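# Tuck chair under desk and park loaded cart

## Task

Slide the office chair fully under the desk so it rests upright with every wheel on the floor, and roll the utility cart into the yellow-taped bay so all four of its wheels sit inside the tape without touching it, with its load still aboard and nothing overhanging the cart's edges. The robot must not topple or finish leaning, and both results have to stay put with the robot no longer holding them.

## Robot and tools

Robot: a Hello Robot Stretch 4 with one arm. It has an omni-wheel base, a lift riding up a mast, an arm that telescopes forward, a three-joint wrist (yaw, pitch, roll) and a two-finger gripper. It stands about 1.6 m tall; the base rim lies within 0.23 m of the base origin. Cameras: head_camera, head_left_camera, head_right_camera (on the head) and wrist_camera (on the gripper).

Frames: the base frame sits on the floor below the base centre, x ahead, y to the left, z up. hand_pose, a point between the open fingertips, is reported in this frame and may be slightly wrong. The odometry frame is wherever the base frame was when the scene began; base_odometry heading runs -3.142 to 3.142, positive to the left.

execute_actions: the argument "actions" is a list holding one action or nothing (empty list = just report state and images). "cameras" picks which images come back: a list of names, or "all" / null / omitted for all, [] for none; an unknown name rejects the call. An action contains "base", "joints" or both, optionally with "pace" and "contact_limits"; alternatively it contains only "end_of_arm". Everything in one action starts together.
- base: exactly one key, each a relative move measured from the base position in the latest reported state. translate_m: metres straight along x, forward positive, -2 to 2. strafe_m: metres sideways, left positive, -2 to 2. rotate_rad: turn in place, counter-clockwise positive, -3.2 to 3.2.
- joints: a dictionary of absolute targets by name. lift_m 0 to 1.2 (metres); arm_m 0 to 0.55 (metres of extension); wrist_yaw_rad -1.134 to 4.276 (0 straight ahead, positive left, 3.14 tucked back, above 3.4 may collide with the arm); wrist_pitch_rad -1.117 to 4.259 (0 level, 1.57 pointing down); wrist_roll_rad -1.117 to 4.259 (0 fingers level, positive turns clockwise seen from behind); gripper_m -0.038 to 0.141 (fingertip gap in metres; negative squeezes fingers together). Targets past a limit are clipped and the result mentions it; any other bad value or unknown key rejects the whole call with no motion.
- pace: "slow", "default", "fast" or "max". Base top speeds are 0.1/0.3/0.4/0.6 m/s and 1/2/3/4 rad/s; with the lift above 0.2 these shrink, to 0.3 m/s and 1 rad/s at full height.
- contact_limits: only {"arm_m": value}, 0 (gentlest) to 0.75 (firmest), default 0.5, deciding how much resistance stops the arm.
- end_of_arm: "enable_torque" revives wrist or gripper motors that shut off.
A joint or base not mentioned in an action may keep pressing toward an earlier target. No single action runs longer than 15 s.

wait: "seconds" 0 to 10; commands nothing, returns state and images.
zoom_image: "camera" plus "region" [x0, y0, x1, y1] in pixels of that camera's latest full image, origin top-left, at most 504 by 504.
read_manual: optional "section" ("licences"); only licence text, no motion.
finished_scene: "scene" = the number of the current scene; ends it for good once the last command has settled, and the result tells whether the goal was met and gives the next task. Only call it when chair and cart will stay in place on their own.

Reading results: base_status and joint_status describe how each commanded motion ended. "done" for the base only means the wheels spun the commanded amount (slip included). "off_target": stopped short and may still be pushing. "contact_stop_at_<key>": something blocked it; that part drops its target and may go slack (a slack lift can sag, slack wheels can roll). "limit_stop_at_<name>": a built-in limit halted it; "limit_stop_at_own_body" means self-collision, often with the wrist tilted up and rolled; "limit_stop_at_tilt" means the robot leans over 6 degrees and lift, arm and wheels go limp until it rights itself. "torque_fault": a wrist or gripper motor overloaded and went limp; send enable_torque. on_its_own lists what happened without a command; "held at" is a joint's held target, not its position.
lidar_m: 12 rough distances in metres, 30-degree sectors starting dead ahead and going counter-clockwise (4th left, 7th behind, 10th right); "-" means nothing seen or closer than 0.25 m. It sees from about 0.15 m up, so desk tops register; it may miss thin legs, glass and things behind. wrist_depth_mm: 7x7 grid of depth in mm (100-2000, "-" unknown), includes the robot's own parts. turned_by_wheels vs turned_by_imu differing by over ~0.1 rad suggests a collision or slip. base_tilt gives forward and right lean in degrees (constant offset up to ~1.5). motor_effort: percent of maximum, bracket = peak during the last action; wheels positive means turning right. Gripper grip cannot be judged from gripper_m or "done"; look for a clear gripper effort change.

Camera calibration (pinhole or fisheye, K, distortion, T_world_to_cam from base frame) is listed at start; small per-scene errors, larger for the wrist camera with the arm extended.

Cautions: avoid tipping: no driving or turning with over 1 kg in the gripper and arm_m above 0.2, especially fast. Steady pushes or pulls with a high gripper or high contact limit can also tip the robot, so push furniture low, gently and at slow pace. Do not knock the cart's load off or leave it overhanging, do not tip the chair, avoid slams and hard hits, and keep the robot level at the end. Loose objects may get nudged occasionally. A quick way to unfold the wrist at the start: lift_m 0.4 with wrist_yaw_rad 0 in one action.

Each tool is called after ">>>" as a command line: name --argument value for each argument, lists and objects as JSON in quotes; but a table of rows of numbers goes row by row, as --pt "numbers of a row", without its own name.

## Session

>>> execute_actions --actions '[]'

Scene clock: 0.00 s.
base_odometry: x=+0.000 y=+0.000 heading=+0.000 (m, m, rad; odometry frame)
turned_by_wheels: +0.000 (rad since the last result)
turned_by_imu: +0.000 (rad since the last result)
base_tilt: forward=+0.3 right=-1.1 (deg)
lidar_m: 1.07 1.80 2.47 1.37 1.37 1.37 0.98 0.80 0.81 1.08 0.92 0.93
base_status: not commanded
joint_positions: lift_m=+0.217 arm_m=+0.001 wrist_yaw_rad=+3.119 wrist_pitch_rad=-0.004 wrist_roll_rad=-0.005 gripper_m=+0.057
joint_status: not commanded
motor_effort: lift_m=+19 arm_m=+0 wrist_yaw_rad=+2 wrist_pitch_rad=-6 wrist_roll_rad=+0 gripper_m=-4 wheel_0=+0 wheel_1=+0 wheel_2=+0 (%)
hand_pose: x=-0.1148 y=+0.0941 z=+0.3968 quat_wxyz=(+0.012, +0.002, -0.002, +1.000) (m; base frame)
wrist_depth_mm: - 139 - - - - - / - 138 - - - - - / - 130 232 - - - - / 109 138 297 - - - - / 1430 1708 - - - - - / 1430 1576 196 1499 199 1366 1229 / 1078 960 991 139 960 917 917
pictures: head_camera, head_left_camera, head_right_camera, wrist_camera
camera_calibration (this result's frames):
wrist_camera: T_world_to_cam=[[0.0879659, 0.994777, -0.0517732, -0.0756479], [-0.0294985, -0.0493505, -0.998346, 0.457851], [-0.995687, 0.0893476, 0.0250033, 0.0947466], [0, 0, 0, 1]] pos_world=[0.114498, 0.0893826, 0.450808]
Images, in order (width x height): head_camera 420x560, head_left_camera 420x672, head_right_camera 420x672, wrist_camera 616x392.

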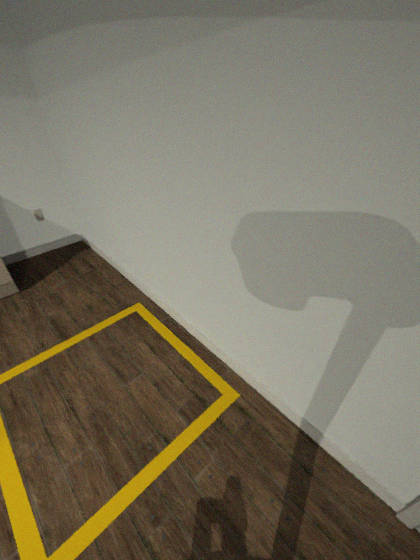

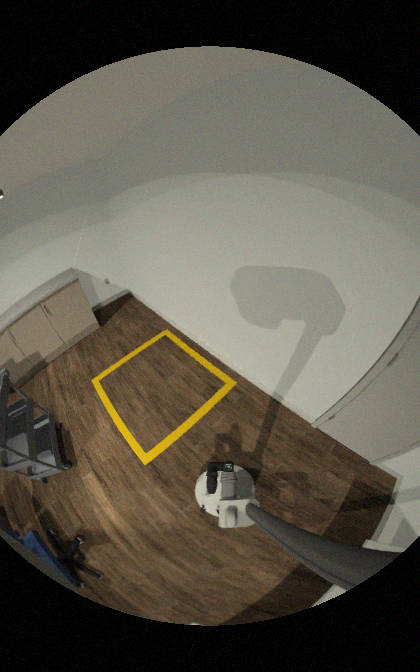

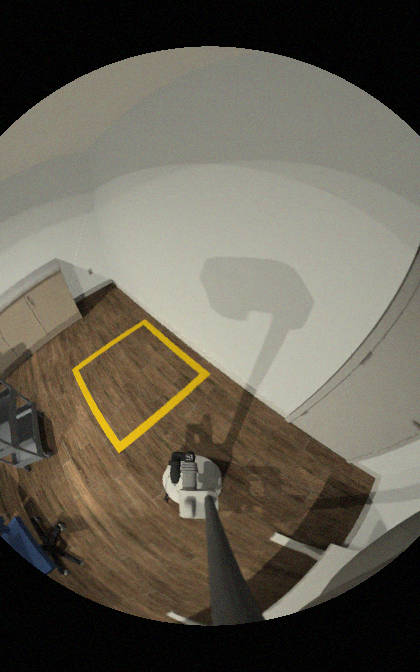

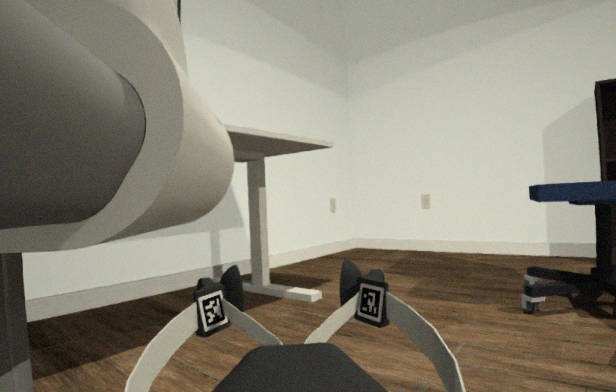

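>>> execute_actions --actions '[{"base": {"rotate_rad": 2.0}, "joints": {"lift_m": 0.5, "wrist_yaw_rad": 0.0, "gripper_m": 0.14}, "pace": "fast"}]'

Scene clock: 2.73 s.
base_odometry: x=+0.000 y=+0.000 heading=+2.000 (m, m, rad; odometry frame)
turned_by_wheels: +2.000 (rad since the last result)
turned_by_imu: +1.958 (rad since the last result)
base_tilt: forward=+0.3 right=-1.3 (deg)
lidar_m: 1.41 1.37 1.04 0.79 0.78 1.14 0.92 0.92 1.02 1.55 2.48 1.39
base_status: done
joint_positions: lift_m=+0.500 arm_m=+0.001 wrist_yaw_rad=+0.000 wrist_pitch_rad=-0.004 wrist_roll_rad=-0.005 gripper_m=+0.140
joint_status: all done
motor_effort: lift_m=+23(25) arm_m=+0(0) wrist_yaw_rad=+0(10) wrist_pitch_rad=-6(6) wrist_roll_rad=+0(1) gripper_m=-1(5) wheel_0=+2(8) wheel_1=+2(9) wheel_2=+3(6) (%)
hand_pose: x=+0.4602 y=-0.0873 z=+0.6789 quat_wxyz=(+1.000, -0.002, -0.002, +0.000) (m; base frame)
wrist_depth_mm: - - - - - - - / - - - - - - - / - - - - 1397 1366 - / - - - - - - - / - - - - 1537 1182 - / - 210 1255 - 1366 1618 1921 / 1708 1397 1464 144 1366 1160 1229
pictures: head_camera, head_left_camera, head_right_camera, wrist_camera
camera_calibration (this result's frames):
wrist_camera: T_world_to_cam=[[-0.0644997, -0.996574, -0.0517732, -0.0348746], [0.0283272, 0.0500318, -0.998346, 0.7296], [0.997516, -0.0658596, 0.0250031, -0.254381], [0, 0, 0, 1]] pos_world=[0.230832, -0.0880118, 0.732948]
Images, in order (width x height): head_camera 420x560, head_left_camera 420x672, head_right_camera 420x672, wrist_camera 616x392.

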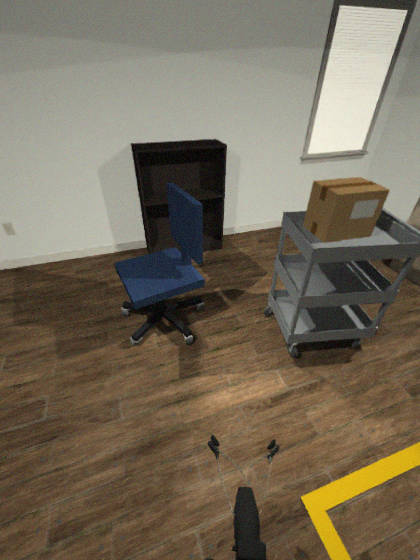

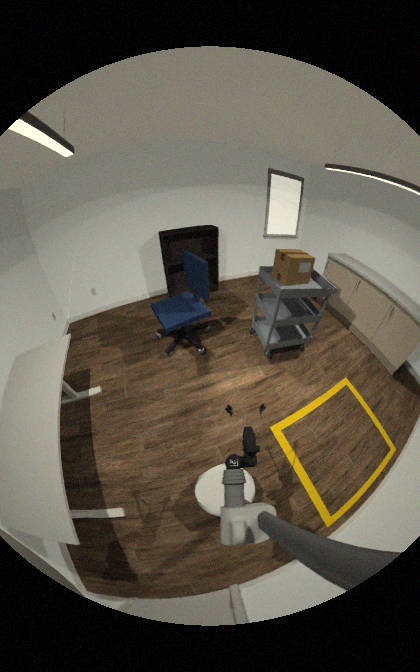

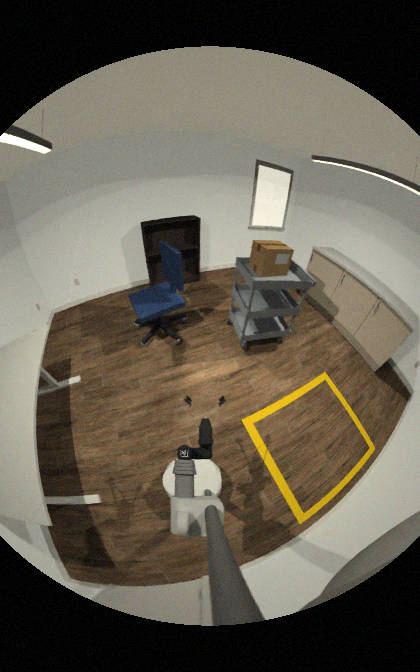

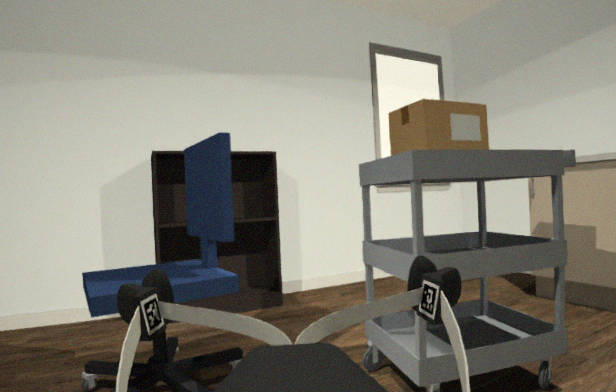

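>>> zoom_image --camera "head_camera" --region '[90, 160, 260, 370]'

>>> zoom_image --camera "head_camera" --region '[240, 160, 420, 380]'

>>> zoom_image --camera "head_left_camera" --region '[0, 220, 420, 560]'

Region (90, 160, 260, 370) of head_camera's 420x560 image, scaled by 2.400, with more detail than that image has; it fills the left 408 columns of this view, and the rest is white.

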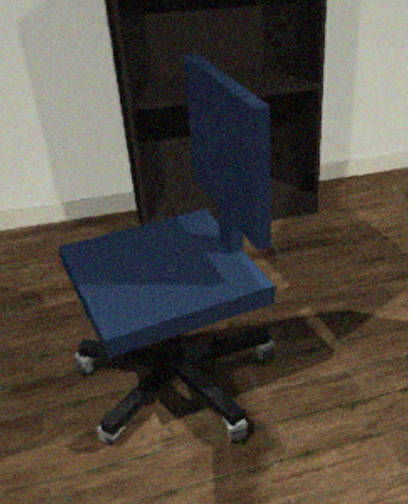

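Region (240, 160, 420, 380) of head_camera's 420x560 image, scaled by 2.291, with more detail than that image has; it fills the left 412 columns of this view, and the rest is white.

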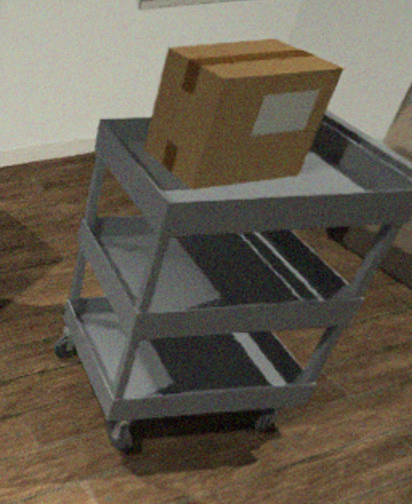

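Region (0, 220, 420, 560) of head_left_camera's 420x672 image, scaled by 1.200, with more detail than that image has; it fills the top 408 rows of this view, and the rest is white.

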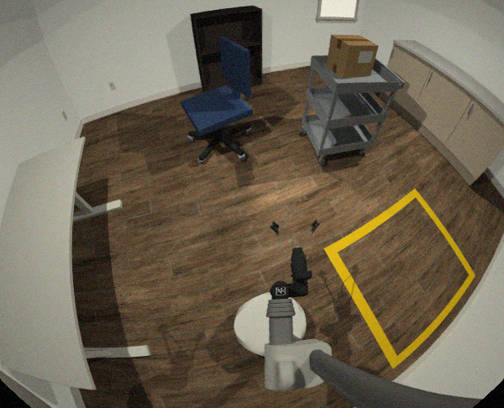

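>>> execute_actions --actions '[{"base": {"rotate_rad": -0.10}, "joints": {"wrist_pitch_rad": 1.57, "wrist_roll_rad": 0.52}, "pace": "fast"}]' --cameras '[]'

>>> execute_actions --actions '[{"base": {"translate_m": 1.40}, "joints": {"lift_m": 1.19}, "pace": "max"}]' --cameras '["head_left_camera"]'

Scene clock: 7.30 s.
base_odometry: x=+0.000 y=+0.000 heading=+1.900 (m, m, rad; odometry frame)
turned_by_wheels: -0.100 (rad since the last result)
turned_by_imu: -0.100 (rad since the last result)
base_tilt: forward=+0.4 right=-1.2 (deg)
lidar_m: 1.39 1.37 1.12 0.82 0.79 1.24 0.93 0.91 0.99 1.36 2.48 1.39
base_status: done
joint_positions: lift_m=+0.500 arm_m=+0.001 wrist_yaw_rad=+0.000 wrist_pitch_rad=+1.570 wrist_roll_rad=+0.520 gripper_m=+0.140
joint_status: all done
motor_effort: lift_m=+23(23) arm_m=+0(0) wrist_yaw_rad=+0(1) wrist_pitch_rad=+1(2) wrist_roll_rad=+1(5) gripper_m=-1(1) wheel_0=-1(2) wheel_1=-1(7) wheel_2=-2(5) (%)
hand_pose: x=+0.1719 y=-0.0874 z=+0.3893 quat_wxyz=(+0.684, +0.182, +0.683, -0.182) (m; base frame)
wrist_depth_mm: 591 603 603 621 627 634 647 / 591 603 609 621 627 634 640 / 597 603 609 621 634 634 647 / 591 597 609 615 621 634 647 / 597 603 492 404 627 634 647 / 591 210 397 402 407 634 640 / 591 500 397 145 410 634 640
pictures: none
No camera images: the call's "cameras" was empty. Leave "cameras" out to get every camera's image.

Scene clock: 11.63 s.
base_odometry: x=-0.453 y=+1.325 heading=+1.900 (m, m, rad; odometry frame)
turned_by_wheels: +0.000 (rad since the last result)
turned_by_imu: -0.007 (rad since the last result)
base_tilt: forward=+0.6 right=-1.3 (deg)
lidar_m: 1.33 1.27 0.28 0.33 0.67 1.57 2.38 2.17 2.28 0.29 0.28 0.34
base_status: done
joint_positions: lift_m=+1.190 arm_m=+0.001 wrist_yaw_rad=+0.000 wrist_pitch_rad=+1.570 wrist_roll_rad=+0.520 gripper_m=+0.140
joint_status: all done
motor_effort: lift_m=+21(26) arm_m=-1(0) wrist_yaw_rad=-1(0) wrist_pitch_rad=+1(1) wrist_roll_rad=+1(1) gripper_m=+1(0) wheel_0=+1(9) wheel_1=+1(8) wheel_2=+1(14) (%)
hand_pose: x=+0.1719 y=-0.0874 z=+1.0795 quat_wxyz=(+0.684, +0.182, +0.683, -0.182) (m; base frame)
wrist_depth_mm: 1229 1281 1281 517 462 362 314 / 1255 1281 1308 521 521 439 366 / 1281 1255 1281 842 521 530 539 / 1255 1281 1281 1308 842 525 535 / 1229 1281 1308 1098 1336 530 530 / 683 210 1078 1078 1118 1336 1366 / 544 647 1281 145 1336 1336 1336
pictures: head_left_camera
Images, in order (width x height): head_left_camera 420x672.

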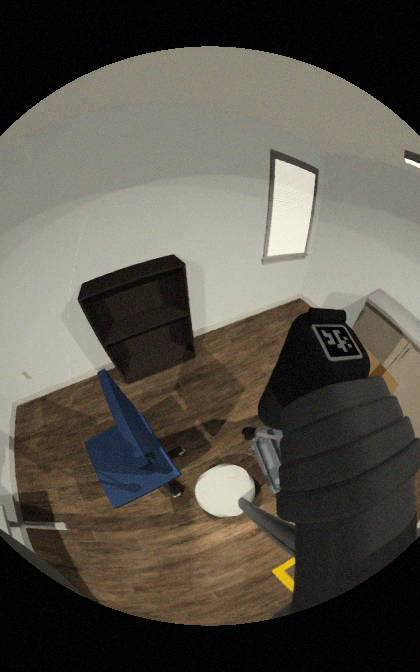

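>>> execute_actions --actions '[{"base": {"rotate_rad": 1.19}, "joints": {"arm_m": 0.30}, "pace": "fast"}]' --cameras '["wrist_camera", "head_right_camera"]'

Scene clock: 14.23 s.
base_odometry: x=-0.453 y=+1.325 heading=+3.090 (m, m, rad; odometry frame)
turned_by_wheels: +1.190 (rad since the last result)
turned_by_imu: +1.164 (rad since the last result)
base_tilt: forward=+0.4 right=-1.1 (deg)
lidar_m: 0.28 0.36 1.48 1.65 2.18 2.16 0.30 0.29 0.30 0.38 1.30 0.45
base_status: done
joint_positions: lift_m=+1.190 arm_m=+0.298 wrist_yaw_rad=+0.000 wrist_pitch_rad=+1.570 wrist_roll_rad=+0.520 gripper_m=+0.140
joint_status: all done
motor_effort: lift_m=+21(21) arm_m=+9(10) wrist_yaw_rad=+0(1) wrist_pitch_rad=+2(2) wrist_roll_rad=+1(2) gripper_m=-1(0) wheel_0=-2(5) wheel_1=-2(5) wheel_2=+0(8) (%)
hand_pose: x=+0.4696 y=-0.0874 z=+1.0795 quat_wxyz=(+0.684, +0.182, +0.683, -0.181) (m; base frame)
wrist_depth_mm: 1255 1255 1308 1308 1336 1366 1366 / 1229 1255 1308 1308 1308 1336 1366 / 1255 820 820 325 1336 1336 1336 / 1255 820 831 327 1336 1366 1366 / 1255 820 809 327 1336 1336 1366 / 1255 210 820 325 1098 1160 1366 / 1255 1255 1281 145 1098 1118 866
pictures: head_right_camera, wrist_camera
camera_calibration (this result's frames):
wrist_camera: T_world_to_cam=[[-0.543462, -0.836943, 0.0646206, 0.099572], [-0.839319, 0.543046, -0.0253683, 0.529465], [-0.0138601, -0.068024, -0.997587, 1.30479], [0, 0, 0, 1]] pos_world=[0.516588, -0.115431, 1.30864]
Images, in order (width x height): head_right_camera 420x672, wrist_camera 616x392.

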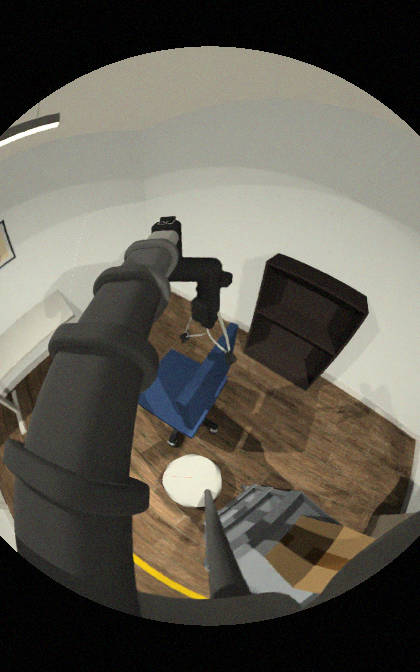

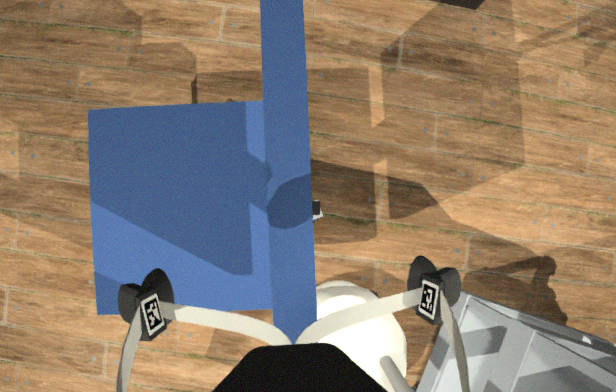

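>>> execute_actions --actions '[{"joints": {"arm_m": 0.35, "lift_m": 1.03}}]' --cameras '["wrist_camera"]'

>>> execute_actions --actions '[{"joints": {"gripper_m": -0.015}}]' --cameras '["wrist_camera"]'

Scene clock: 16.27 s.
base_odometry: x=-0.453 y=+1.325 heading=+3.090 (m, m, rad; odometry frame)
turned_by_wheels: +0.000 (rad since the last result)
turned_by_imu: -0.001 (rad since the last result)
base_tilt: forward=+0.3 right=-1.3 (deg)
lidar_m: 0.30 0.37 1.48 1.63 2.17 2.15 0.31 0.29 0.30 0.37 1.29 0.47
base_status: not commanded
joint_positions: lift_m=+1.031 arm_m=+0.348 wrist_yaw_rad=+0.000 wrist_pitch_rad=+1.572 wrist_roll_rad=+0.520 gripper_m=+0.140
joint_status: all done
motor_effort: lift_m=+11(21) arm_m=+9(9) wrist_yaw_rad=+2(2) wrist_pitch_rad=-5(6) wrist_roll_rad=+1(1) gripper_m=+1(1) wheel_0=-2(2) wheel_1=-2(2) wheel_2=-1(1) (%)
hand_pose: x=+0.5188 y=-0.0874 z=+0.9203 quat_wxyz=(+0.683, +0.182, +0.684, -0.182) (m; base frame)
wrist_depth_mm: 1118 1138 1138 169 1160 1205 1205 / 1118 1118 1138 169 1160 1182 1205 / 654 661 676 169 1160 1182 1205 / 1098 661 676 169 1160 1205 1229 / 1098 654 668 169 1160 1205 1182 / 1098 213 668 168 179 1098 1205 / 1098 654 676 140 946 1025 1042
pictures: wrist_camera
camera_calibration (this result's frames):
wrist_camera: T_world_to_cam=[[-0.544024, -0.836475, 0.0659337, 0.13571], [-0.838911, 0.543768, -0.0233416, 0.564695], [-0.0163279, -0.0680109, -0.997551, 1.14796], [0, 0, 0, 1]] pos_world=[0.566302, -0.115471, 1.14938]
Images, in order (width x height): wrist_camera 616x392.

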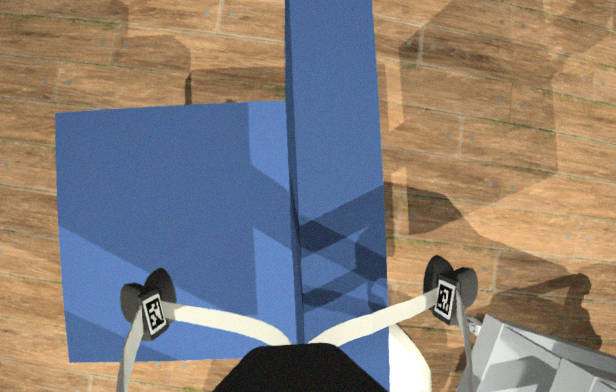

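Scene clock: 18.73 s.
base_odometry: x=-0.453 y=+1.325 heading=+3.090 (m, m, rad; odometry frame)
turned_by_wheels: +0.000 (rad since the last result)
turned_by_imu: -0.001 (rad since the last result)
base_tilt: forward=+0.5 right=-1.3 (deg)
lidar_m: 0.30 0.36 1.47 1.64 2.17 2.15 0.32 0.28 0.29 0.37 1.30 0.64
base_status: not commanded
joint_positions: lift_m=+1.030 arm_m=+0.348 wrist_yaw_rad=+0.000 wrist_pitch_rad=+1.569 wrist_roll_rad=+0.520 gripper_m=-0.014
joint_status: all done
motor_effort: lift_m=+22(22) arm_m=+9(9) wrist_yaw_rad=-1(6) wrist_pitch_rad=+2(16) wrist_roll_rad=+0(1) gripper_m=-32(33) wheel_0=-5(6) wheel_1=-2(2) wheel_2=-3(5) (%)
hand_pose: x=+0.5197 y=-0.0874 z=+0.9194 quat_wxyz=(+0.684, +0.182, +0.683, -0.181) (m; base frame)
wrist_depth_mm: 1098 1118 1118 160 1138 1205 1182 / 1118 1098 1138 160 1160 1182 1182 / 647 654 654 160 1138 1160 1182 / 647 654 661 160 1160 1182 1182 / 647 647 654 160 1160 1182 1205 / 647 647 181 160 183 1160 1182 / 1078 647 661 154 946 1025 1042
pictures: wrist_camera
camera_calibration (this result's frames):
wrist_camera: T_world_to_cam=[[-0.543407, -0.836995, 0.0644059, 0.137293], [-0.839361, 0.542966, -0.0256998, 0.567749], [-0.0134596, -0.0680252, -0.997593, 1.14559], [0, 0, 0, 1]] pos_world=[0.566572, -0.115426, 1.14858]
Images, in order (width x height): wrist_camera 616x392.

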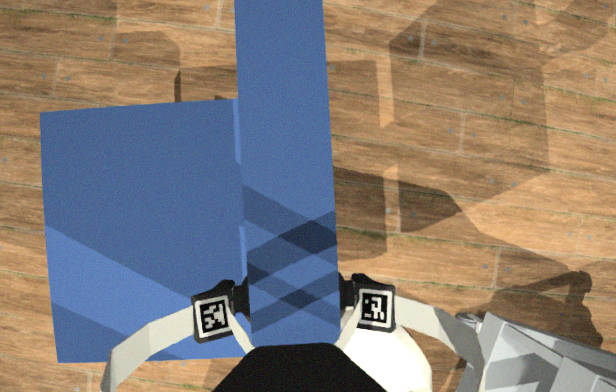

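>>> execute_actions --actions '[{"base": {"strafe_m": 0.9}}]' --cameras '["wrist_camera", "head_left_camera", "head_right_camera"]'

Scene clock: 23.30 s.
base_odometry: x=-0.501 y=+0.426 heading=+3.089 (m, m, rad; odometry frame)
turned_by_wheels: +0.000 (rad since the last result)
turned_by_imu: -0.014 (rad since the last result)
base_tilt: forward=+0.4 right=-1.3 (deg)
lidar_m: 0.34 0.42 0.77 0.84 1.57 1.59 1.76 2.55 1.04 1.06 1.88 0.57
base_status: done
joint_positions: lift_m=+1.030 arm_m=+0.349 wrist_yaw_rad=-0.002 wrist_pitch_rad=+1.566 wrist_roll_rad=+0.524 gripper_m=-0.014
joint_status: not commanded
motor_effort: lift_m=+22(22) arm_m=+7(9) wrist_yaw_rad=+6(18) wrist_pitch_rad=+13(22) wrist_roll_rad=-11(21) gripper_m=-28(33) wheel_0=-3(22) wheel_1=+0(7) wheel_2=+0(12) (%)
hand_pose: x=+0.5207 y=-0.0874 z=+0.9194 quat_wxyz=(+0.684, +0.184, +0.681, -0.184) (m; base frame)
wrist_depth_mm: 1098 1118 1138 167 1160 1182 1182 / 1118 661 676 167 1160 1182 1182 / 1060 661 661 167 1160 1205 1205 / 654 661 661 166 1160 1160 1182 / 647 654 668 165 1160 1182 1205 / 1078 661 182 165 183 1160 1182 / 1098 1098 1138 153 946 1182 1182
pictures: head_left_camera, head_right_camera, wrist_camera
camera_calibration (this result's frames):
wrist_camera: T_world_to_cam=[[-0.549612, -0.833078, 0.0625165, 0.143178], [-0.835354, 0.548969, -0.0285765, 0.569727], [-0.0105132, -0.0679294, -0.997635, 1.14412], [0, 0, 0, 1]] pos_world=[0.566644, -0.115765, 1.14874]
Images, in order (width x height): head_left_camera 420x672, head_right_camera 420x672, wrist_camera 616x392.

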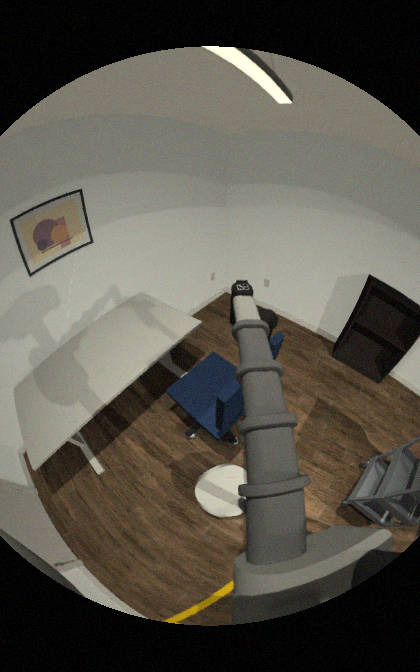

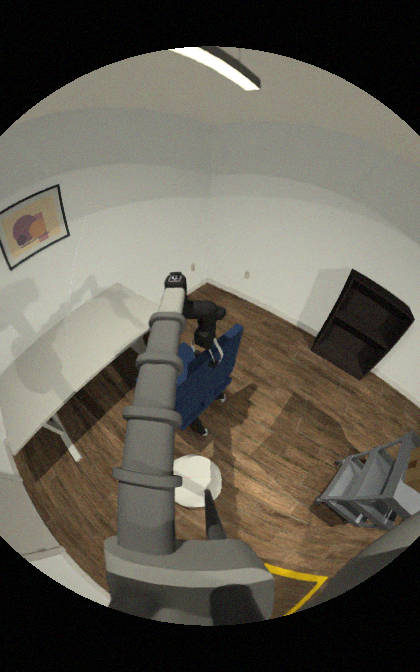

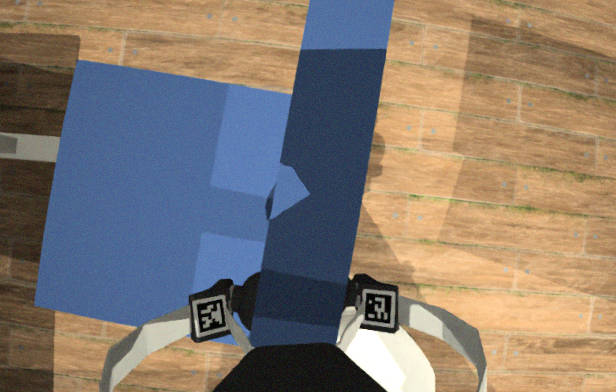

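>>> execute_actions --actions '[{"base": {"translate_m": -0.12}}]' --cameras '[]'

>>> execute_actions --actions '[{"base": {"strafe_m": 0.62}}]' --cameras '["wrist_camera", "head_left_camera", "head_right_camera"]'

Scene clock: 25.73 s.
base_odometry: x=-0.381 y=+0.420 heading=+3.088 (m, m, rad; odometry frame)
turned_by_wheels: -0.001 (rad since the last result)
turned_by_imu: -0.002 (rad since the last result)
base_tilt: forward=+0.3 right=-1.1 (deg)
lidar_m: 0.33 0.42 0.84 0.94 1.49 1.48 1.65 2.47 1.09 0.99 1.97 0.58
base_status: done
joint_positions: lift_m=+1.030 arm_m=+0.349 wrist_yaw_rad=-0.005 wrist_pitch_rad=+1.572 wrist_roll_rad=+0.524 gripper_m=-0.014
joint_status: not commanded
on_its_own: wrist_yaw_rad is at rest, and its effort (+15) is outside its rest range (-13 to +13)
motor_effort: lift_m=+22(22) arm_m=+4(7) wrist_yaw_rad=+15(19) wrist_pitch_rad=-5(60) wrist_roll_rad=-10(21) gripper_m=-28(31) wheel_0=-5(13) wheel_1=-4(9) wheel_2=-5(16) (%)
hand_pose: x=+0.5195 y=-0.0874 z=+0.9194 quat_wxyz=(+0.682, +0.185, +0.683, -0.185) (m; base frame)
wrist_depth_mm: 1098 1118 1138 661 1160 1205 1205 / 1098 654 676 167 1160 1182 1205 / 1060 654 676 167 1160 1182 1205 / 654 661 661 166 1160 1182 1205 / 647 661 676 166 1160 1160 1205 / 1098 654 186 166 183 1182 1182 / 1098 1098 1118 140 960 1182 1182
pictures: none
No camera images: the call's "cameras" was empty. Leave "cameras" out to get every camera's image.

Scene clock: 29.13 s.
base_odometry: x=-0.415 y=-0.199 heading=+3.088 (m, m, rad; odometry frame)
turned_by_wheels: +0.000 (rad since the last result)
turned_by_imu: -0.009 (rad since the last result)
base_tilt: forward=+0.4 right=-1.2 (deg)
lidar_m: 0.35 0.38 0.36 0.40 1.10 1.08 1.22 1.90 1.89 1.62 2.44 0.56
base_status: done
joint_positions: lift_m=+1.030 arm_m=+0.349 wrist_yaw_rad=-0.002 wrist_pitch_rad=+1.565 wrist_roll_rad=+0.524 gripper_m=-0.014
joint_status: not commanded
motor_effort: lift_m=+22(22) arm_m=+3(4) wrist_yaw_rad=+7(31) wrist_pitch_rad=+15(23) wrist_roll_rad=-12(20) gripper_m=-27(30) wheel_0=-4(22) wheel_1=-1(7) wheel_2=+1(13) (%)
hand_pose: x=+0.5217 y=-0.0874 z=+0.9194 quat_wxyz=(+0.685, +0.185, +0.681, -0.184) (m; base frame)
wrist_depth_mm: 410 415 1118 1160 169 1182 1205 / 410 415 668 167 1160 1182 1182 / 410 418 668 167 1182 1182 1182 / 410 413 668 166 1160 1182 1205 / 407 415 661 165 1160 1182 1205 / 407 413 183 165 184 1182 1205 / 407 410 1118 139 931 1182 1182
pictures: head_left_camera, head_right_camera, wrist_camera
camera_calibration (this result's frames):
wrist_camera: T_world_to_cam=[[-0.549865, -0.832949, 0.0620007, 0.144335], [-0.835199, 0.549164, -0.0293624, 0.571207], [-0.0095912, -0.0679283, -0.997644, 1.14366], [0, 0, 0, 1]] pos_world=[0.567405, -0.115776, 1.14879]
Images, in order (width x height): head_left_camera 420x672, head_right_camera 420x672, wrist_camera 616x392.

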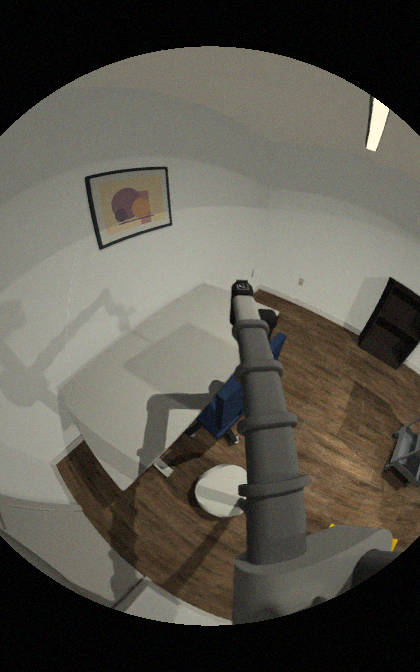

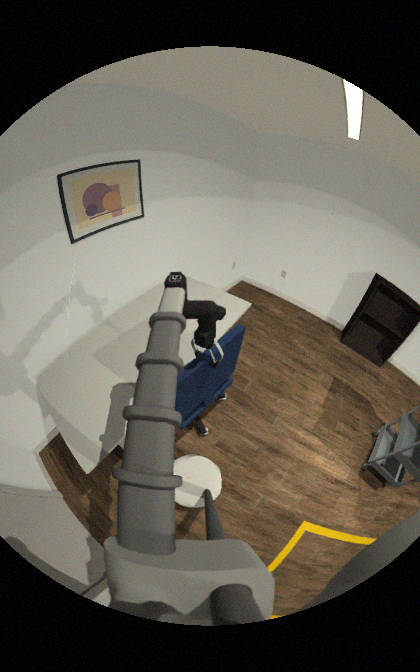

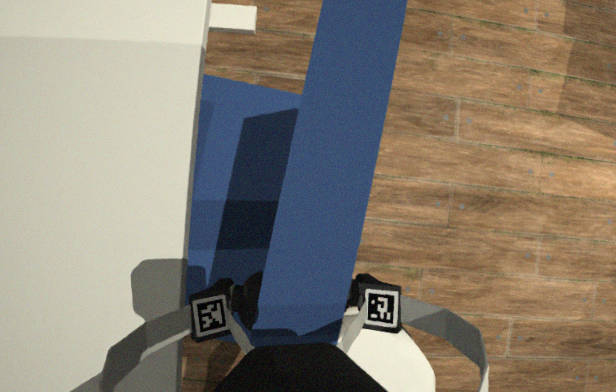

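>>> execute_actions --actions '[]'

Scene clock: 29.40 s.
base_odometry: x=-0.415 y=-0.199 heading=+3.088 (m, m, rad; odometry frame)
turned_by_wheels: +0.000 (rad since the last result)
turned_by_imu: +0.000 (rad since the last result)
base_tilt: forward=+0.3 right=-1.3 (deg)
lidar_m: 0.35 0.37 0.36 0.40 1.10 1.08 1.22 1.92 1.90 1.61 2.43 0.57
base_status: done
joint_positions: lift_m=+1.030 arm_m=+0.349 wrist_yaw_rad=-0.002 wrist_pitch_rad=+1.565 wrist_roll_rad=+0.524 gripper_m=-0.014
joint_status: not commanded
motor_effort: lift_m=+22(22) arm_m=+3(4) wrist_yaw_rad=+8(31) wrist_pitch_rad=+15(23) wrist_roll_rad=-12(20) gripper_m=-27(30) wheel_0=-4(22) wheel_1=-1(7) wheel_2=+1(13) (%)
hand_pose: x=+0.5217 y=-0.0874 z=+0.9194 quat_wxyz=(+0.685, +0.185, +0.681, -0.184) (m; base frame)
wrist_depth_mm: 413 418 1118 1138 169 1205 1205 / 413 415 676 167 1160 1182 1205 / 410 415 668 167 1182 1160 1182 / 410 415 668 166 1160 1160 1205 / 410 415 668 165 1182 1182 1182 / 407 410 182 165 184 1182 1205 / 407 413 1118 139 931 1160 1182
pictures: head_camera, head_left_camera, head_right_camera, wrist_camera
camera_calibration (this result's frames):
wrist_camera: T_world_to_cam=[[-0.549865, -0.832949, 0.0620008, 0.144335], [-0.835198, 0.549164, -0.0293623, 0.571207], [-0.00959133, -0.0679283, -0.997644, 1.14366], [0, 0, 0, 1]] pos_world=[0.567405, -0.115776, 1.14879]
Images, in order (width x height): head_camera 420x560, head_left_camera 420x672, head_right_camera 420x672, wrist_camera 616x392.

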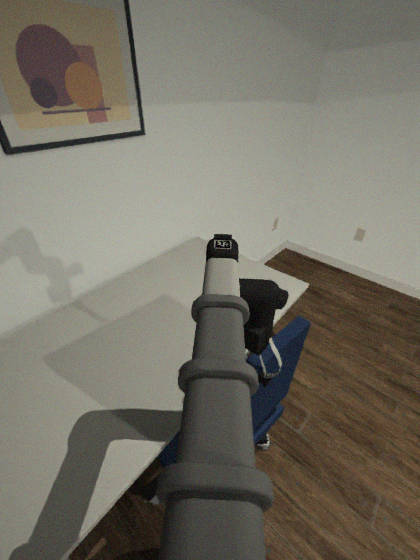

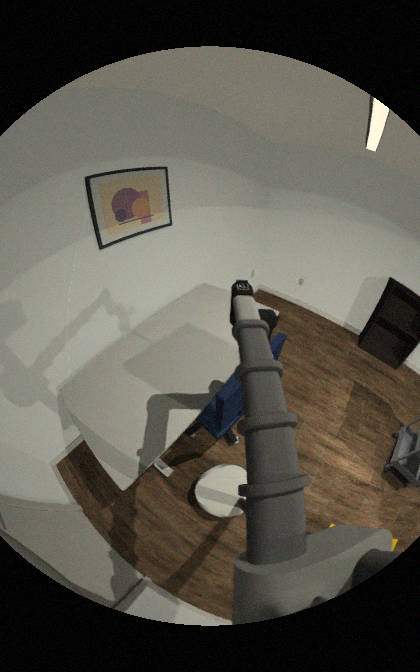

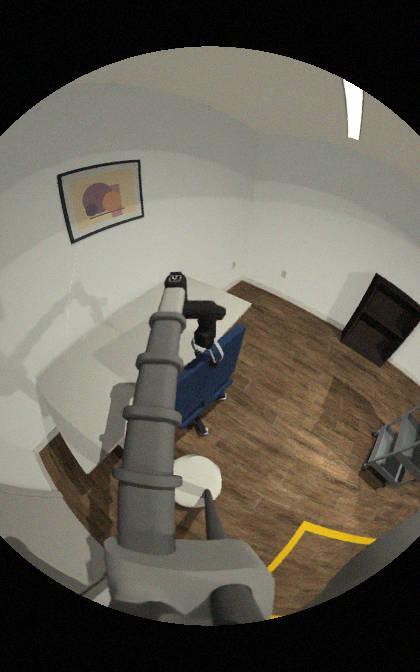

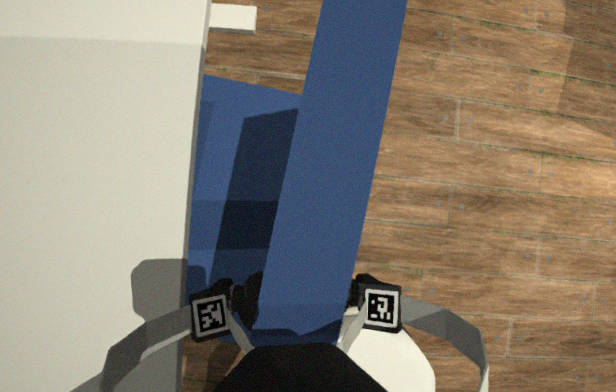

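>>> execute_actions --actions '[{"base": {"strafe_m": 0.075}, "joints": {"arm_m": 0.41, "wrist_roll_rad": 0.45}, "pace": "slow", "contact_limits": {"arm_m": 0.3}}]' --cameras '["head_right_camera", "wrist_camera"]'

Scene clock: 31.63 s.
base_odometry: x=-0.419 y=-0.274 heading=+3.087 (m, m, rad; odometry frame)
turned_by_wheels: -0.001 (rad since the last result)
turned_by_imu: -0.003 (rad since the last result)
base_tilt: forward=+0.2 right=-1.4 (deg)
lidar_m: 0.36 0.30 0.31 0.33 1.06 1.03 1.16 1.84 2.01 1.69 2.48 0.67
base_status: done
joint_positions: lift_m=+1.030 arm_m=+0.408 wrist_yaw_rad=-0.004 wrist_pitch_rad=+1.576 wrist_roll_rad=+0.452 gripper_m=-0.014
joint_status: all done
motor_effort: lift_m=+23(22) arm_m=+11(12) wrist_yaw_rad=+12(28) wrist_pitch_rad=-15(33) wrist_roll_rad=-3(18) gripper_m=-27(28) wheel_0=-8(19) wheel_1=+0(3) wheel_2=-5(13) (%)
contact_limits: arm_m 0.3
hand_pose: x=+0.5772 y=-0.0874 z=+0.9194 quat_wxyz=(+0.687, +0.159, +0.690, -0.160) (m; base frame)
wrist_depth_mm: 404 413 418 165 1160 1205 1182 / 402 413 418 164 1160 1160 1205 / 404 413 421 164 1138 1182 1205 / 404 413 418 164 1160 1182 1205 / 407 410 415 164 1160 1182 1205 / 404 413 185 164 183 1182 1205 / 407 413 415 140 976 1182 1182
pictures: head_right_camera, wrist_camera
camera_calibration (this result's frames):
wrist_camera: T_world_to_cam=[[-0.488501, -0.869952, 0.0674624, 0.131168], [-0.872431, 0.488312, -0.0203905, 0.62545], [-0.0152039, -0.068817, -0.997513, 1.14723], [0, 0, 0, 1]] pos_world=[0.62718, -0.112356, 1.14828]
Images, in order (width x height): head_right_camera 420x672, wrist_camera 616x392.

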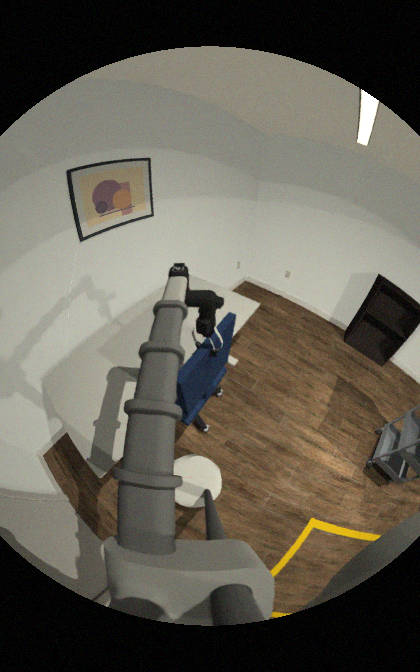

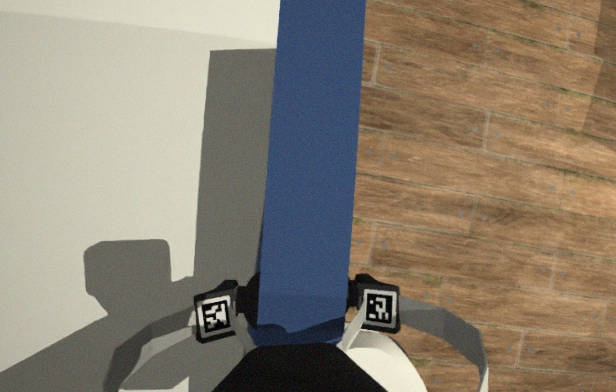

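>>> execute_actions --actions '[{"base": {"strafe_m": 0.03}, "joints": {"arm_m": 0.43, "wrist_roll_rad": 0.52}, "pace": "slow", "contact_limits": {"arm_m": 0.3}}]' --cameras '["head_right_camera", "wrist_camera"]'

Scene clock: 33.23 s.
base_odometry: x=-0.420 y=-0.303 heading=+3.084 (m, m, rad; odometry frame)
turned_by_wheels: -0.003 (rad since the last result)
turned_by_imu: -0.004 (rad since the last result)
base_tilt: forward=+0.2 right=-1.2 (deg)
lidar_m: 0.37 0.28 0.27 0.32 1.02 1.02 1.15 1.77 2.07 1.71 2.51 0.66
base_status: done
joint_positions: lift_m=+1.030 arm_m=+0.427 wrist_yaw_rad=-0.011 wrist_pitch_rad=+1.588 wrist_roll_rad=+0.524 gripper_m=-0.014
joint_status: all done
on_its_own: wrist_yaw_rad is at rest, and its effort (+32) is outside its rest range (-13 to +13); wrist_pitch_rad is at rest, and its effort (-50) is outside its rest range (-23 to +23)
motor_effort: lift_m=+22(22) arm_m=+15(15) wrist_yaw_rad=+32(33) wrist_pitch_rad=-50(58) wrist_roll_rad=-10(11) gripper_m=-30(29) wheel_0=-14(13) wheel_1=-1(5) wheel_2=-17(18) (%)
contact_limits: arm_m 0.3
hand_pose: x=+0.5925 y=-0.0874 z=+0.9194 quat_wxyz=(+0.676, +0.185, +0.688, -0.188) (m; base frame)
wrist_depth_mm: 394 404 413 161 1160 1182 1205 / 397 404 415 161 1160 1182 1205 / 399 407 413 162 1160 1182 1205 / 399 407 413 162 1160 1205 1205 / 399 404 413 162 1182 1182 1205 / 399 407 187 163 180 1205 1229 / 402 404 415 143 960 1205 1205
pictures: head_right_camera, wrist_camera
camera_calibration (this result's frames):
wrist_camera: T_world_to_cam=[[-0.555221, -0.828376, 0.0743079, 0.175542], [-0.831063, 0.556078, -0.0105218, 0.611088], [-0.032605, -0.0675965, -0.99718, 1.15761], [0, 0, 0, 1]] pos_world=[0.643062, -0.116147, 1.14773]
Images, in order (width x height): head_right_camera 420x672, wrist_camera 616x392.

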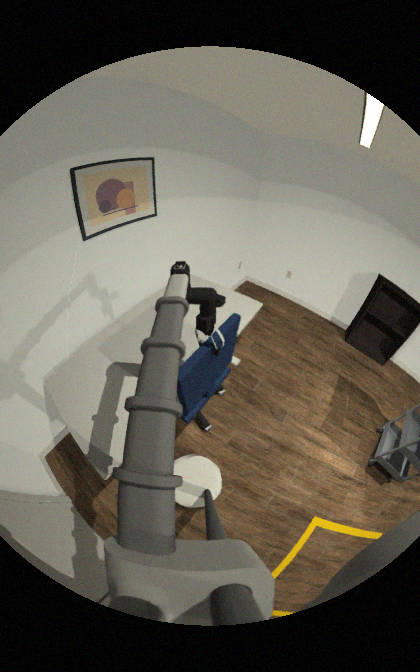

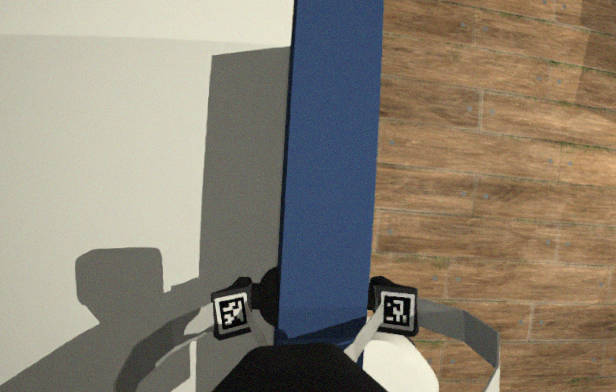

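>>> execute_actions --actions '[{"joints": {"arm_m": 0.415, "gripper_m": 0.1}}]' --cameras '["wrist_camera"]'

>>> execute_actions --actions '[{"joints": {"lift_m": 1.16}, "pace": "fast"}]' --cameras '["wrist_camera"]'

Scene clock: 35.27 s.
base_odometry: x=-0.421 y=-0.304 heading=+3.086 (m, m, rad; odometry frame)
turned_by_wheels: +0.002 (rad since the last result)
turned_by_imu: +0.001 (rad since the last result)
base_tilt: forward=+0.4 right=-1.3 (deg)
lidar_m: 0.35 0.28 0.28 0.31 1.03 1.02 1.13 1.79 2.05 1.72 2.53 0.65
base_status: not commanded
joint_positions: lift_m=+1.030 arm_m=+0.416 wrist_yaw_rad=-0.002 wrist_pitch_rad=+1.573 wrist_roll_rad=+0.520 gripper_m=+0.100
joint_status: all done
motor_effort: lift_m=+17(22) arm_m=-7(12) wrist_yaw_rad=+3(33) wrist_pitch_rad=-8(50) wrist_roll_rad=+0(9) gripper_m=-1(28) wheel_0=-3(14) wheel_1=-1(1) wheel_2=-3(16) (%)
hand_pose: x=+0.5864 y=-0.0874 z=+0.9199 quat_wxyz=(+0.682, +0.182, +0.684, -0.183) (m; base frame)
wrist_depth_mm: 413 418 421 266 1182 1182 1205 / 413 418 424 172 1160 1205 1182 / 413 415 424 169 1160 1182 1229 / 413 415 421 169 1160 1182 1205 / 410 415 421 168 1160 1182 1205 / 410 415 213 168 190 1182 1182 / 410 413 421 137 946 1182 1205
pictures: wrist_camera
camera_calibration (this result's frames):
wrist_camera: T_world_to_cam=[[-0.545457, -0.835508, 0.0663498, 0.173057], [-0.837962, 0.545256, -0.022702, 0.620378], [-0.0172099, -0.0679816, -0.997538, 1.14912], [0, 0, 0, 1]] pos_world=[0.634025, -0.115555, 1.1489]
Images, in order (width x height): wrist_camera 616x392.

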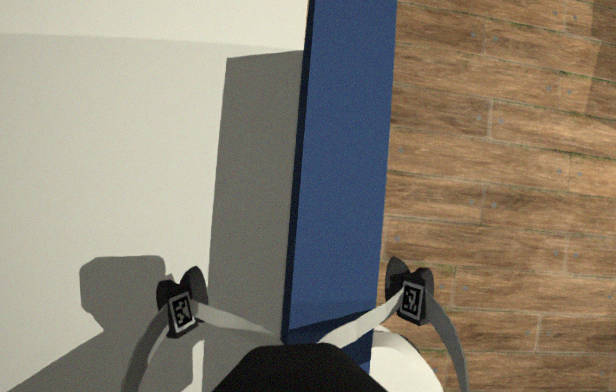

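Scene clock: 36.57 s.
base_odometry: x=-0.421 y=-0.304 heading=+3.086 (m, m, rad; odometry frame)
turned_by_wheels: +0.000 (rad since the last result)
turned_by_imu: +0.000 (rad since the last result)
base_tilt: forward=+0.4 right=-1.2 (deg)
lidar_m: 0.35 0.27 0.26 0.30 1.04 1.02 1.13 1.78 2.06 1.72 2.53 0.65
base_status: not commanded
joint_positions: lift_m=+1.160 arm_m=+0.416 wrist_yaw_rad=+0.000 wrist_pitch_rad=+1.570 wrist_roll_rad=+0.520 gripper_m=+0.100
joint_status: all done
motor_effort: lift_m=+23(25) arm_m=-7(7) wrist_yaw_rad=+1(4) wrist_pitch_rad=+1(7) wrist_roll_rad=-1(1) gripper_m=-3(2) wheel_0=-2(3) wheel_1=-1(1) wheel_2=-2(3) (%)
hand_pose: x=+0.5873 y=-0.0874 z=+1.0494 quat_wxyz=(+0.684, +0.182, +0.683, -0.182) (m; base frame)
wrist_depth_mm: 535 539 544 332 1281 1308 1336 / 535 539 549 297 1308 1308 1336 / 535 544 549 297 1281 1308 1336 / 530 539 544 297 1308 1336 1336 / 530 535 544 297 1281 1336 1308 / 535 535 214 296 202 1308 1336 / 535 535 544 140 1078 1308 1308
pictures: wrist_camera
camera_calibration (this result's frames):
wrist_camera: T_world_to_cam=[[-0.544519, -0.836241, 0.0648072, 0.165974], [-0.838627, 0.544129, -0.0250795, 0.626879], [-0.014291, -0.0680053, -0.997583, 1.27662], [0, 0, 0, 1]] pos_world=[0.634337, -0.115492, 1.2785]
Images, in order (width x height): wrist_camera 616x392.

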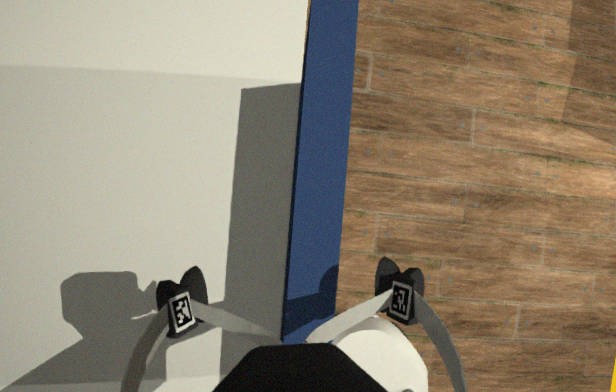

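>>> execute_actions --actions '[{"base": {"rotate_rad": 0.25}, "joints": {"arm_m": 0.0}, "pace": "fast"}]' --cameras '[]'

>>> execute_actions --actions '[{"base": {"strafe_m": -0.85}, "joints": {"lift_m": 0.42, "wrist_roll_rad": 0.0, "gripper_m": 0.14}, "pace": "max"}]' --cameras '["head_camera", "head_right_camera"]'

Scene clock: 40.30 s.
base_odometry: x=-0.421 y=-0.304 heading=-2.947 (m, m, rad; odometry frame)
turned_by_wheels: +0.249 (rad since the last result)
turned_by_imu: +0.243 (rad since the last result)
base_tilt: forward=+0.3 right=-1.3 (deg)
lidar_m: 0.31 0.27 0.28 0.36 1.02 1.03 1.34 2.90 1.71 1.94 2.51 0.41
base_status: done
joint_positions: lift_m=+1.160 arm_m=+0.002 wrist_yaw_rad=+0.000 wrist_pitch_rad=+1.570 wrist_roll_rad=+0.520 gripper_m=+0.100
joint_status: all done
motor_effort: lift_m=+23(23) arm_m=-9(11) wrist_yaw_rad=+1(1) wrist_pitch_rad=+0(0) wrist_roll_rad=+0(1) gripper_m=-2(1) wheel_0=-2(4) wheel_1=-3(7) wheel_2=-1(8) (%)
hand_pose: x=+0.1734 y=-0.0874 z=+1.0494 quat_wxyz=(+0.683, +0.182, +0.683, -0.182) (m; base frame)
wrist_depth_mm: 539 314 433 1281 1308 1308 1336 / 539 544 535 1308 1308 1308 1336 / 535 544 1182 1255 1308 1308 1336 / 539 544 1255 1281 1281 1336 1336 / 539 544 1255 1060 1308 1336 1336 / 535 539 214 1060 202 1336 1336 / 535 891 1255 140 1308 1308 1336
pictures: none
No camera images: the call's "cameras" was empty. Leave "cameras" out to get every camera's image.

Scene clock: 44.33 s.
base_odometry: x=-0.585 y=+0.530 heading=-2.947 (m, m, rad; odometry frame)
turned_by_wheels: +0.000 (rad since the last result)
turned_by_imu: -0.003 (rad since the last result)
base_tilt: forward=+0.4 right=-1.2 (deg)
lidar_m: 0.88 0.76 0.76 1.02 1.71 1.74 2.23 1.27 0.97 1.88 1.76 2.05
base_status: done
joint_positions: lift_m=+0.420 arm_m=+0.002 wrist_yaw_rad=+0.000 wrist_pitch_rad=+1.570 wrist_roll_rad=+0.000 gripper_m=+0.140
joint_status: all done
motor_effort: lift_m=+14(19) arm_m=-9(9) wrist_yaw_rad=+0(1) wrist_pitch_rad=+0(0) wrist_roll_rad=+0(4) gripper_m=-1(3) wheel_0=+0(5) wheel_1=+0(10) wheel_2=+1(1) (%)
hand_pose: x=+0.1734 y=-0.0874 z=+0.3101 quat_wxyz=(+0.707, +0.000, +0.707, +0.000) (m; base frame)
wrist_depth_mm: 521 525 535 539 549 549 559 / 517 525 530 539 549 554 559 / 517 530 530 539 544 554 559 / 517 525 530 535 544 554 559 / 521 336 322 364 544 554 554 / 327 210 319 322 336 554 559 / 312 314 319 145 349 554 554
pictures: head_camera, head_right_camera
Images, in order (width x height): head_camera 420x560, head_right_camera 420x672.

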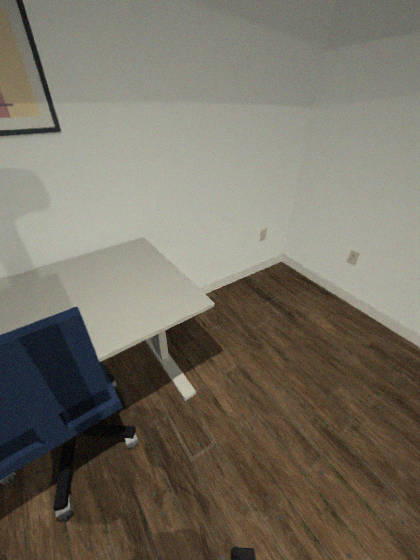

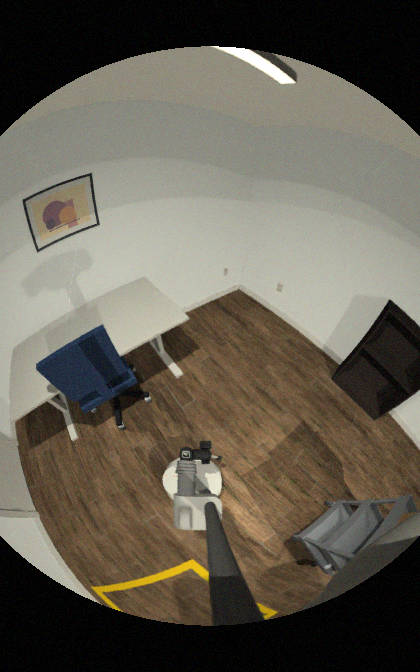

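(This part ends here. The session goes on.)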